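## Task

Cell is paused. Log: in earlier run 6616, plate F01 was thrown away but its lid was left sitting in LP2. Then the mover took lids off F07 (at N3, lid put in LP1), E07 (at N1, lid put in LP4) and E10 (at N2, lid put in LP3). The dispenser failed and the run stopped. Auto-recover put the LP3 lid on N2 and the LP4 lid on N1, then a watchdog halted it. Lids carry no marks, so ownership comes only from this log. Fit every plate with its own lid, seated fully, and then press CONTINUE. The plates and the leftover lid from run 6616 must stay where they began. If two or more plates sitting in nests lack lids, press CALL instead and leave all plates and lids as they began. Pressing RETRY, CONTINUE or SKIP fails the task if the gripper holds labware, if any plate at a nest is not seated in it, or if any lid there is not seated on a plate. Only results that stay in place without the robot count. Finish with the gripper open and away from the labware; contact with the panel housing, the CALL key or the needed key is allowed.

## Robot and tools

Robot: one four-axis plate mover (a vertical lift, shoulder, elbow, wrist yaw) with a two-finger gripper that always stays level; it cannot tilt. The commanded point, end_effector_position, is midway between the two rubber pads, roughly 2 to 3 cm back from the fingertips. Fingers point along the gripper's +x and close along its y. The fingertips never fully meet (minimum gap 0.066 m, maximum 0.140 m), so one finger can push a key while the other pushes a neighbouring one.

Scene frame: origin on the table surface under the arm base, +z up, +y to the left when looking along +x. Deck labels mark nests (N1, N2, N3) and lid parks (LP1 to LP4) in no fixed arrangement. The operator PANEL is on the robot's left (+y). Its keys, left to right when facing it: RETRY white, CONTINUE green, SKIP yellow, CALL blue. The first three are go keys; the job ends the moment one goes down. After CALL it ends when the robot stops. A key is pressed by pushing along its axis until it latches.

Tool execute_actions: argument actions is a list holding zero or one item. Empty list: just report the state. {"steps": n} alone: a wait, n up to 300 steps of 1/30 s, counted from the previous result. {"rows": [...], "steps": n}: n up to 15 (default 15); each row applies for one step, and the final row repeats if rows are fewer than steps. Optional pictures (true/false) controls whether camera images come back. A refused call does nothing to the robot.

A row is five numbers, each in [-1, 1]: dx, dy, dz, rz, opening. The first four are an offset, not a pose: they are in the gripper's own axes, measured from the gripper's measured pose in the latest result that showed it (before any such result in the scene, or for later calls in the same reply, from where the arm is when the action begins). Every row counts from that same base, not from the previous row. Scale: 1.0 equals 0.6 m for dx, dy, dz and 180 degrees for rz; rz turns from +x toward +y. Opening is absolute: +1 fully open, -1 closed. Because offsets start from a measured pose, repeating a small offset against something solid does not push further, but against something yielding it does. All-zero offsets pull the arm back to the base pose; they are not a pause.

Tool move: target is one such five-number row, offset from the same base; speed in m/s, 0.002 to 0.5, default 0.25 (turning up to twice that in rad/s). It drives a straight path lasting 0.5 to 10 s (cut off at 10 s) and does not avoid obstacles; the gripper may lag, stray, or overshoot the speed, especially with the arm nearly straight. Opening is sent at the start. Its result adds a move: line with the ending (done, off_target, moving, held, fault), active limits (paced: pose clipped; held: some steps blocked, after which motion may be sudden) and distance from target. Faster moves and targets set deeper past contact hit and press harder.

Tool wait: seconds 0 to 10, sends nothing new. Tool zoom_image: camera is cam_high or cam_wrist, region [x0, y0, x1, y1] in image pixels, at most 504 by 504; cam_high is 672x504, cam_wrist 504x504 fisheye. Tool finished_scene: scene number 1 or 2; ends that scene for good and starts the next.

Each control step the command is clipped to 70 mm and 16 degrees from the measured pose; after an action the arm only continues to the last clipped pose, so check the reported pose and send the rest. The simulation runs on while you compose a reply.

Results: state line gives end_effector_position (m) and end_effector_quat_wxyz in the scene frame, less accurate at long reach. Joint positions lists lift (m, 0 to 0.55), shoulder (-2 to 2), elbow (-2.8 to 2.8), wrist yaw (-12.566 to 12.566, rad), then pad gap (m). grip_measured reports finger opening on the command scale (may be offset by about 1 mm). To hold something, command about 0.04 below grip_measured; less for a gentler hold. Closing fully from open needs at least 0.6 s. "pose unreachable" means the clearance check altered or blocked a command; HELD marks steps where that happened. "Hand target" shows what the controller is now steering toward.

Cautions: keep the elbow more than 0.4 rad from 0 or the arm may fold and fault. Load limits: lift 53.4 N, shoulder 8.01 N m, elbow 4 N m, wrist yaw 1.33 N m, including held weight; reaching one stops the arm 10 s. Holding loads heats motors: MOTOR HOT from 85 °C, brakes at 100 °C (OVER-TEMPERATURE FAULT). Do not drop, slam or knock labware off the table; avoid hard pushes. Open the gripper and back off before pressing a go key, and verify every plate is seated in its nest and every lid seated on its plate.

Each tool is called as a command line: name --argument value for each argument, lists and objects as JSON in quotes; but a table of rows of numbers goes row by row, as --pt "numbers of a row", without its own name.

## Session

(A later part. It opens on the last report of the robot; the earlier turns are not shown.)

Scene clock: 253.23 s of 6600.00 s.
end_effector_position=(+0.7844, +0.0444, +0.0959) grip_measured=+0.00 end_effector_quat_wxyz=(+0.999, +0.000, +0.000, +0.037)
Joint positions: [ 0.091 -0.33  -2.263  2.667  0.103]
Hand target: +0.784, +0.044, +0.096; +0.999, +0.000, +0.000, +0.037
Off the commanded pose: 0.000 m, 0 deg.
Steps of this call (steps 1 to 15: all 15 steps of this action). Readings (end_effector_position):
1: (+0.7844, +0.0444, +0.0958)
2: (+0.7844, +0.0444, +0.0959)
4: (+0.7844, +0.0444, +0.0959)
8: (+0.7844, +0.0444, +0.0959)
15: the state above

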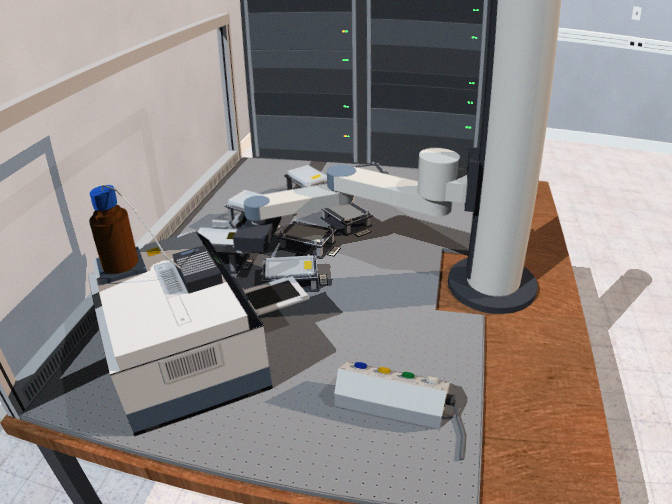

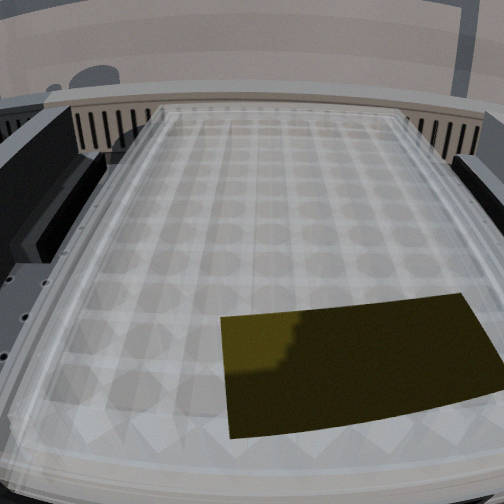

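move --target '[0, 0, 0.04, 0, 1]' --speed 0.1

move --target '[-0.25, -0.12, 0, -0.05, 1]' --speed 0.25

Scene clock: 258.83 s of 6600.00 s.
end_effector_position=(+0.7844, +0.0444, +0.1199) grip_measured=+1.00 end_effector_quat_wxyz=(+0.999, +0.000, +0.000, +0.037)
Joint positions: [ 0.115 -0.33  -2.263  2.667  0.14 ]
Hand target: +0.784, +0.044, +0.120; +0.999, +0.000, +0.000, +0.037
Off the commanded pose: 0.000 m, 0 deg.
After step 90, 1.90 s passed at rest.
move: done

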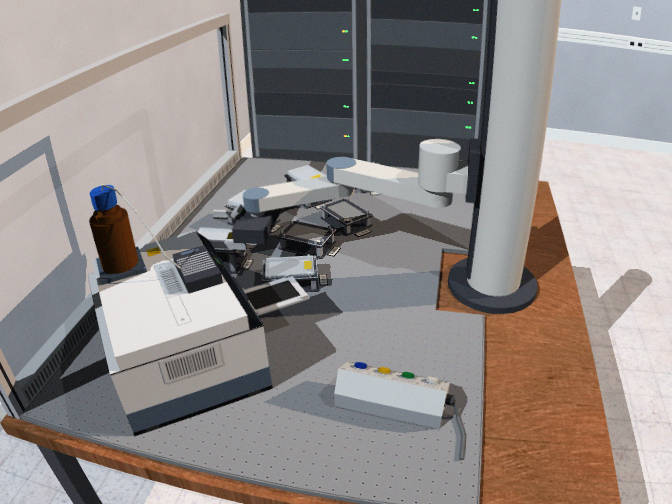

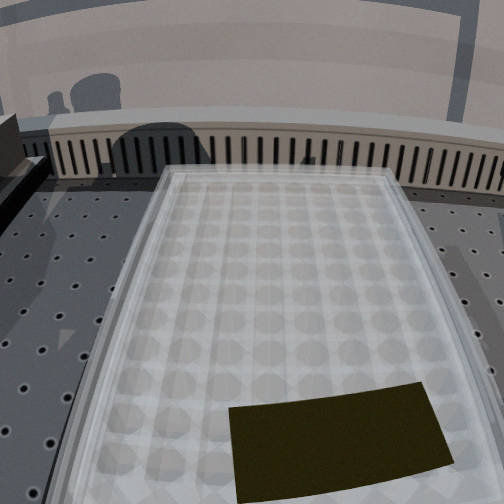

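Scene clock: 259.93 s of 6600.00 s.
end_effector_position=(+0.6401, -0.0384, +0.1199) grip_measured=+1.00 end_effector_quat_wxyz=(+0.999, +0.000, +0.000, -0.042)
Joint positions: [ 0.115 -0.881 -1.351  2.149  0.14 ]
Hand target: +0.640, -0.038, +0.120; +0.999, +0.000, +0.000, -0.042
Off the commanded pose: 0.000 m, 0 deg.
move: done

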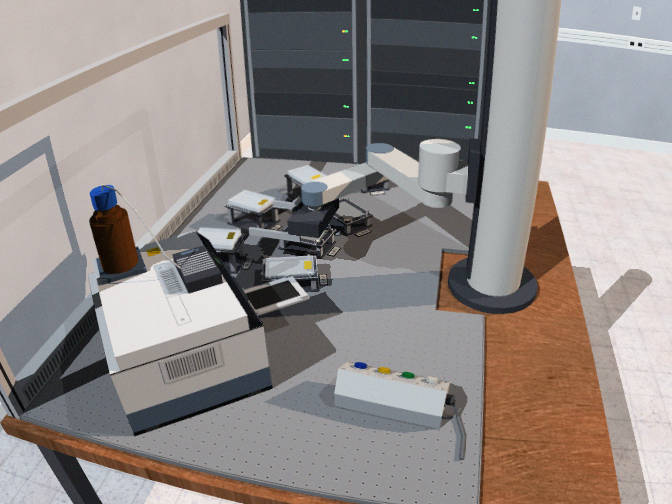

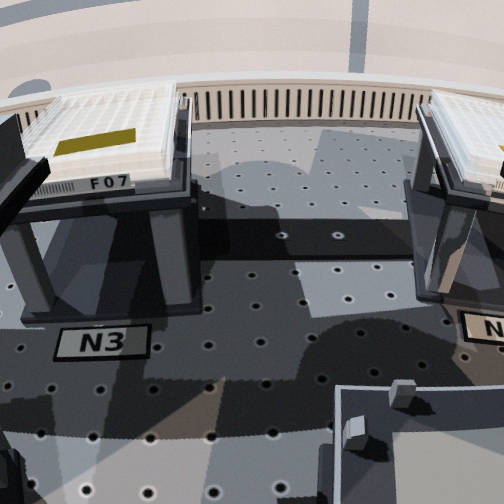

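zoom_image --camera "cam_wrist" --region '[0, 60, 220, 240]'

zoom_image --camera "cam_wrist" --region '[380, 70, 504, 230]'

zoom_image --camera "cam_high" --region '[180, 150, 350, 270]'

Region (0, 60, 220, 240) of cam_wrist's 504x504 image, scaled by 2.291, with more detail than that image has; it fills the top 412 rows of this view, and the rest is white.

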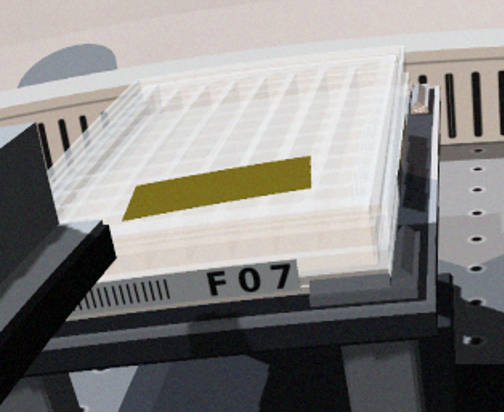

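Region (380, 70, 504, 230) of cam_wrist's 504x504 image, scaled by 3.150, with more detail than that image has; it fills the left 391 columns of this view, and the rest is white.

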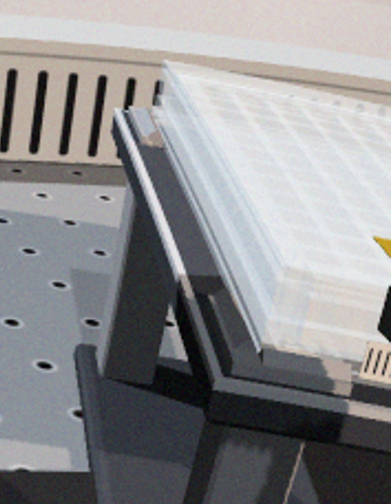

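Region (180, 150, 350, 270) of cam_high's 672x504 image, scaled by 2.965, with more detail than that image has; it fills the top 356 rows of this view, and the rest is white.

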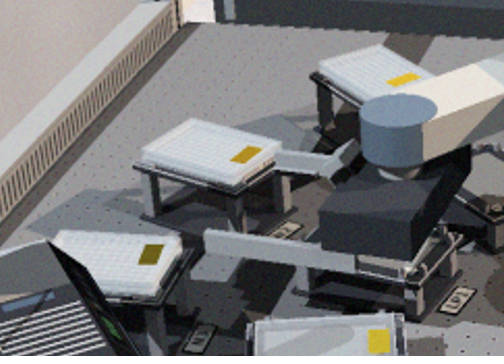

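move --target '[-0.11, -0.277, 0, -0.12, 1]' --speed 0.3

Scene clock: 271.13 s of 6600.00 s.
end_effector_position=(+0.5604, -0.1988, +0.1199) grip_measured=+1.00 end_effector_quat_wxyz=(+0.974, +0.000, +0.000, -0.229)
Joint positions: [ 0.115 -1.345 -1.191  2.075  0.14 ]
Hand target: +0.560, -0.199, +0.120; +0.974, +0.000, +0.000, -0.228
Off the commanded pose: 0.000 m, 0 deg.
After step 90, 7.17 s passed at rest.
move: done

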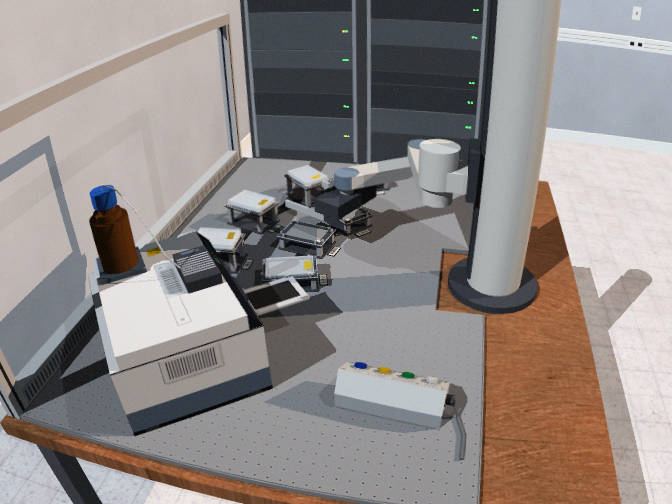

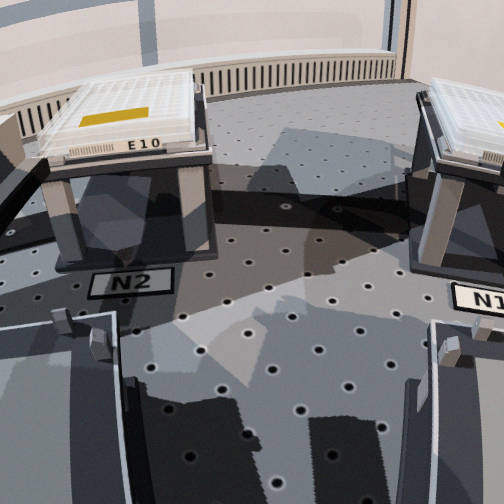

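zoom_image --camera "cam_wrist" --region '[20, 50, 230, 200]'

move --target '[0, -0.05, 0, -0.1, 1]' --speed 0.3

Region (20, 50, 230, 200) of cam_wrist's 504x504 image, scaled by 2.400, with more detail than that image has; it fills the top 360 rows of this view, and the rest is white.

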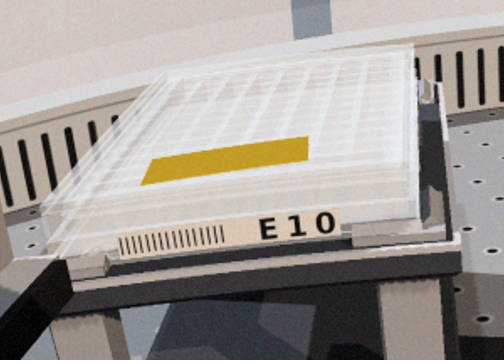

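Scene clock: 276.40 s of 6600.00 s.
end_effector_position=(+0.5470, -0.2257, +0.1199) grip_measured=+1.00 end_effector_quat_wxyz=(+0.926, +0.000, +0.000, -0.378)
Joint positions: [ 0.115 -1.289 -1.224  1.737  0.14 ]
Hand target: +0.547, -0.226, +0.120; +0.926, +0.000, +0.000, -0.378
Off the commanded pose: 0.000 m, 0 deg.
After step 90, 1.40 s passed at rest.
move: done

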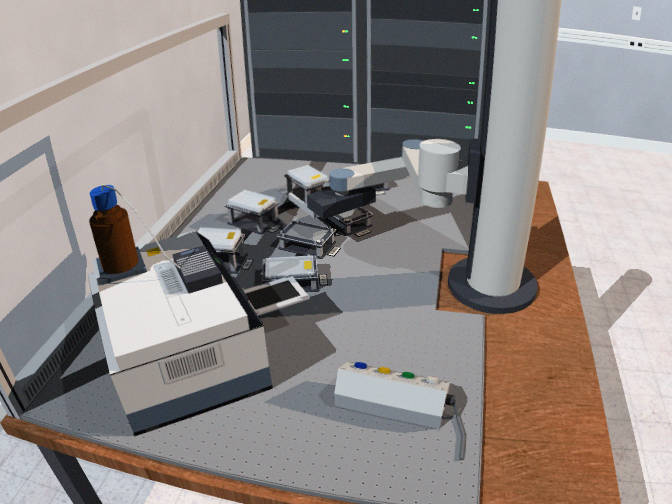

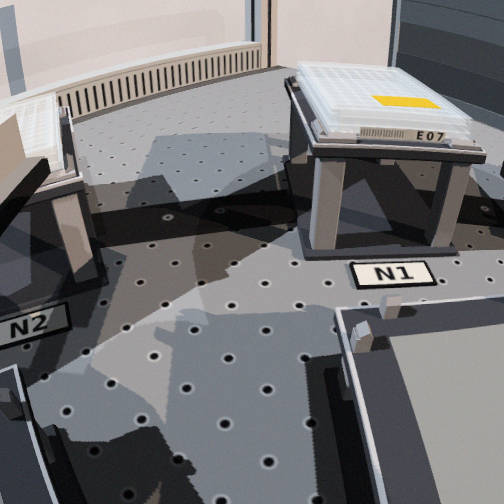

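zoom_image --camera "cam_wrist" --region '[270, 40, 500, 200]'

zoom_image --camera "cam_high" --region '[310, 340, 490, 470]'

Region (270, 40, 500, 200) of cam_wrist's 504x504 image, scaled by 2.191, with more detail than that image has; it fills the top 351 rows of this view, and the rest is white.

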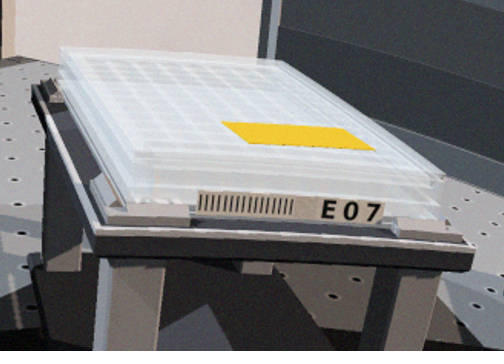

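Region (310, 340, 490, 470) of cam_high's 672x504 image, scaled by 2.800, with more detail than that image has.

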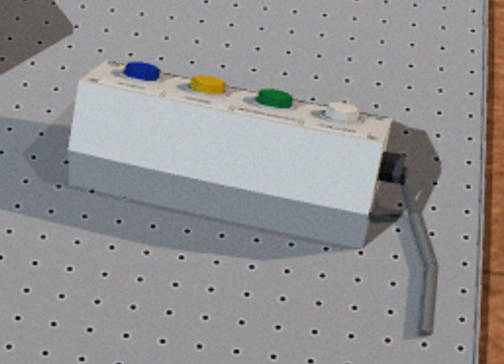

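move --target '[-0.672, 0.336, 0.2, 0.858, 1]' --speed 0.45

Scene clock: 292.60 s of 6600.00 s.
end_effector_position=(+0.4002, +0.2008, +0.2399) grip_measured=+1.00 end_effector_quat_wxyz=(+0.574, +0.000, +0.000, +0.819)
Joint positions: [ 0.235 -0.635 -1.136  3.69   0.14 ]
Hand target: +0.400, +0.201, +0.240; +0.574, +0.000, +0.000, +0.819
Off the commanded pose: 0.000 m, 0 deg.
After step 90, 9.77 s passed at rest.
move: done

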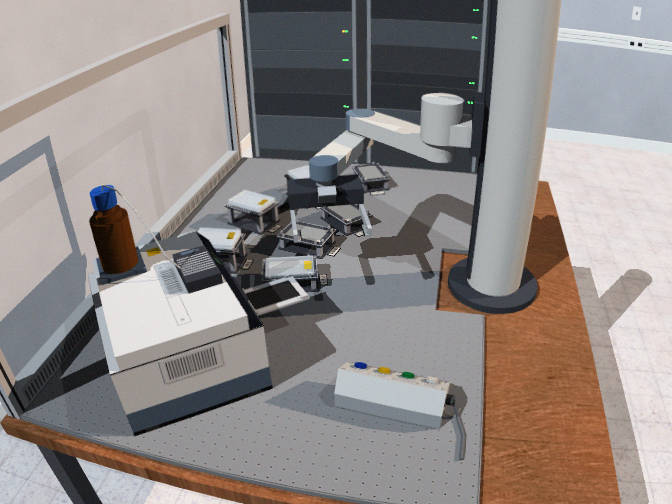

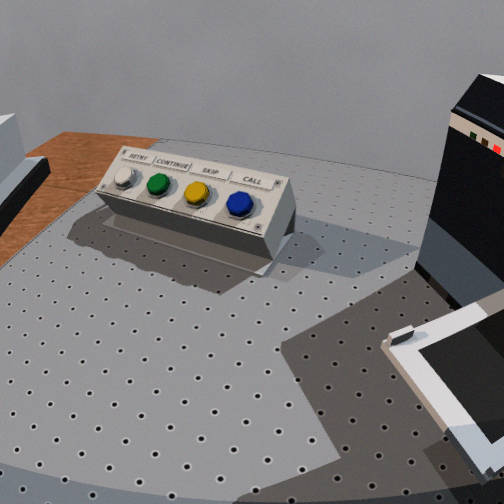

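move --target '[0.311, 0.206, -0.17, -0.139, 1]' --speed 0.3

Scene clock: 312.00 s of 6600.00 s.
end_effector_position=(+0.2199, +0.3340, +0.1379) grip_measured=+1.00 end_effector_quat_wxyz=(+0.737, +0.000, +0.000, +0.676)
Joint positions: [ 0.133  0.404 -0.763  1.843  0.14 ]
Hand target: +0.220, +0.334, +0.138; +0.737, +0.000, +0.000, +0.676
Off the commanded pose: 0.000 m, 0 deg.
After step 90, 14.93 s passed at rest.
move: done

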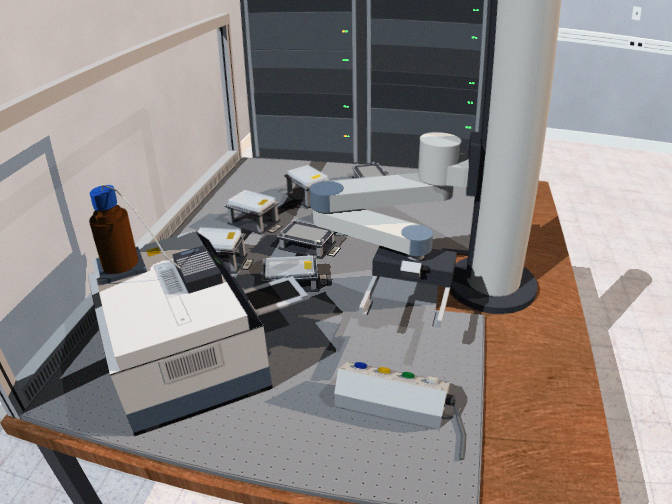

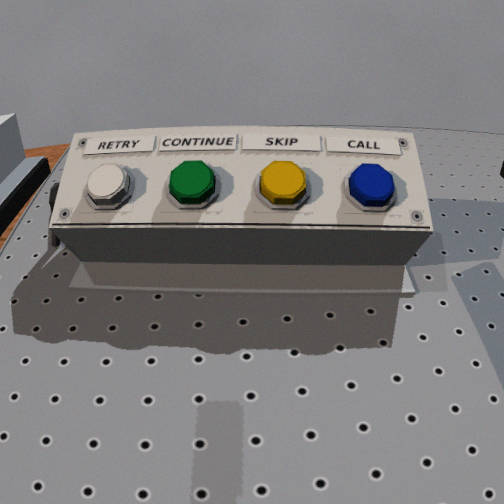

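move --target '[0.13, -0.053, -0.045, 0.003, 1]' --speed 0.15

zoom_image --camera "cam_high" --region '[310, 290, 490, 430]'

Scene clock: 335.60 s of 6600.00 s.
end_effector_position=(+0.2585, +0.4089, +0.1108) grip_measured=+1.00 end_effector_quat_wxyz=(+0.734, +0.000, +0.000, +0.679)
Joint positions: [ 0.106  0.42  -1.123  2.196  0.14 ]
Hand target: +0.258, +0.409, +0.111; +0.734, +0.000, +0.000, +0.679
Off the commanded pose: 0.000 m, 0 deg.
After step 90, 19.70 s passed at rest.
move: done

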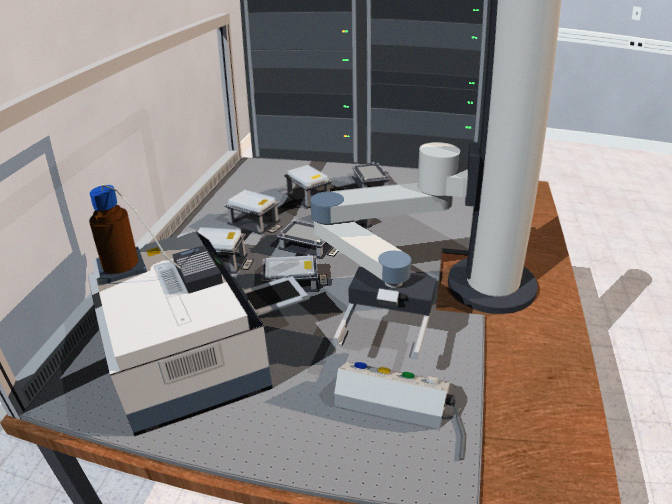

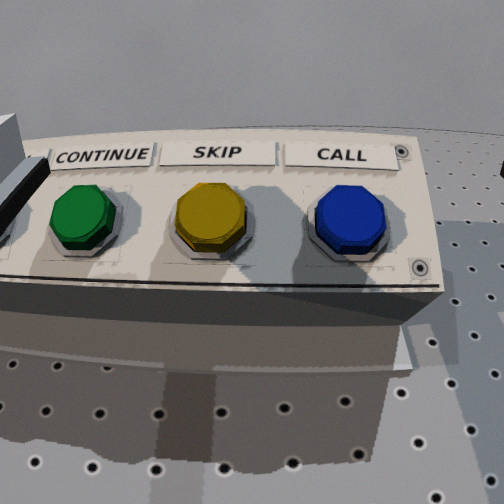

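Region (310, 290, 490, 430) of cam_high's 672x504 image, scaled by 2.800, with more detail than that image has.

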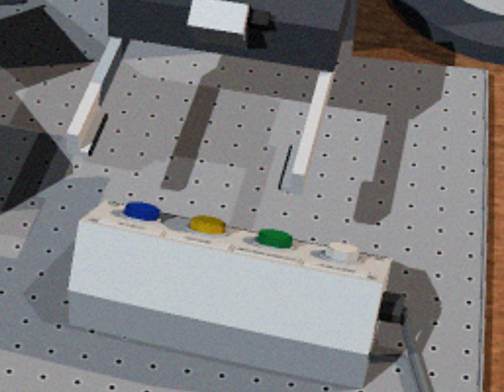

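move --target '[0.029, -0.004, -0.034, 0, 1]' --speed 0.05

zoom_image --camera "cam_high" --region '[320, 320, 460, 420]'

Scene clock: 346.20 s of 6600.00 s.
end_effector_position=(+0.2625, +0.4261, +0.0904) grip_measured=+1.00 end_effector_quat_wxyz=(+0.734, +0.000, +0.000, +0.679)
Joint positions: [ 0.085  0.453 -1.205  2.244  0.14 ]
Hand target: +0.262, +0.426, +0.090; +0.734, +0.000, +0.000, +0.679
Off the commanded pose: 0.000 m, 0 deg.
After step 90, 6.83 s passed at rest.
move: done

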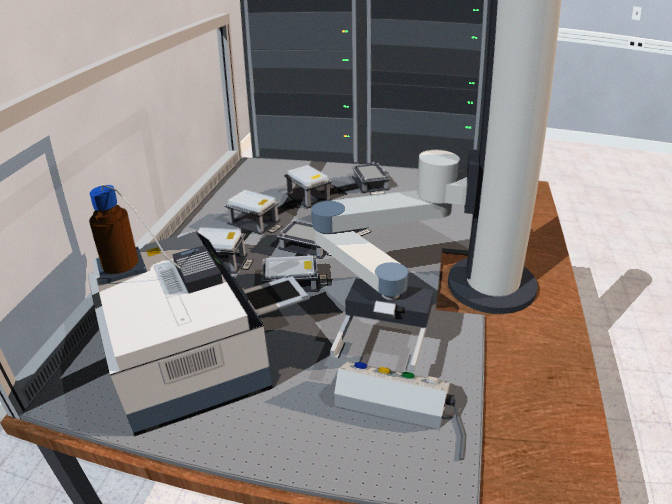

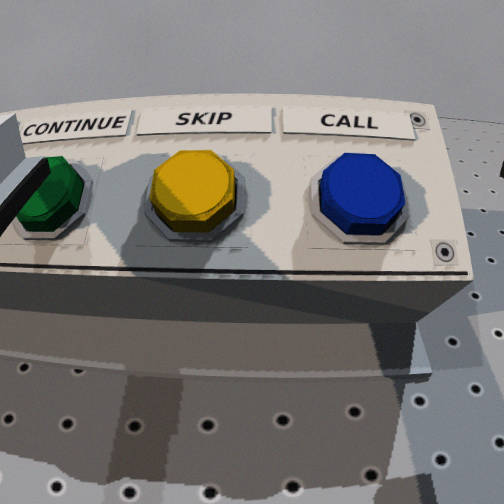

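Region (320, 320, 460, 420) of cam_high's 672x504 image, scaled by 3.600, with more detail than that image has; it fills the top 360 rows of this view, and the rest is white.

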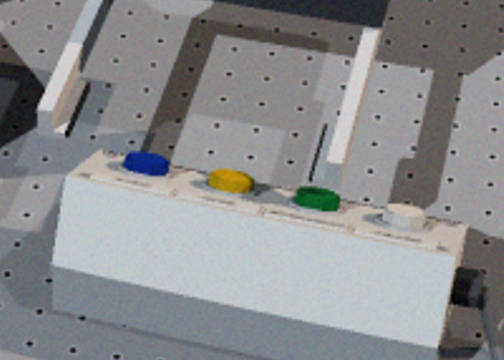

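move --target '[0.008, -0.003, -0.017, 0, 1]' --speed 0.012

Scene clock: 351.73 s of 6600.00 s.
end_effector_position=(+0.2641, +0.4295, +0.0827) grip_measured=+1.00 end_effector_quat_wxyz=(+0.734, +0.000, +0.000, +0.679)
Joint positions: [ 0.078  0.458 -1.223  2.257  0.14 ]
After step 90, 1.80 s passed at rest.
move: unfinished (the scene ended)
The task's run has ended: the event that ends the task has happened. This ends this scene only. If you have not yet called finished_scene for this scene, call it to go on to the next scene.

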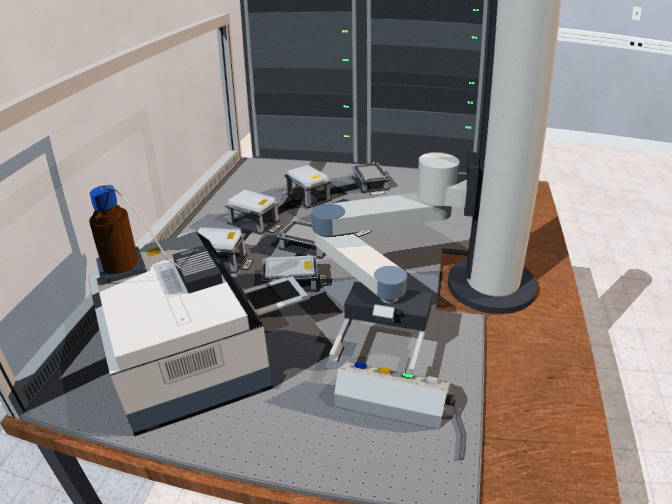

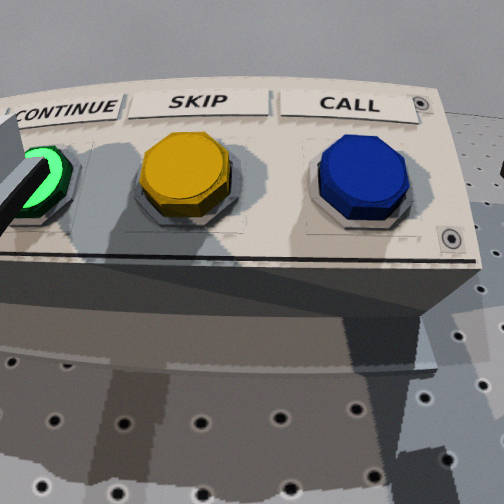

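finished_scene --scene 1

The scene is finished: the task was done.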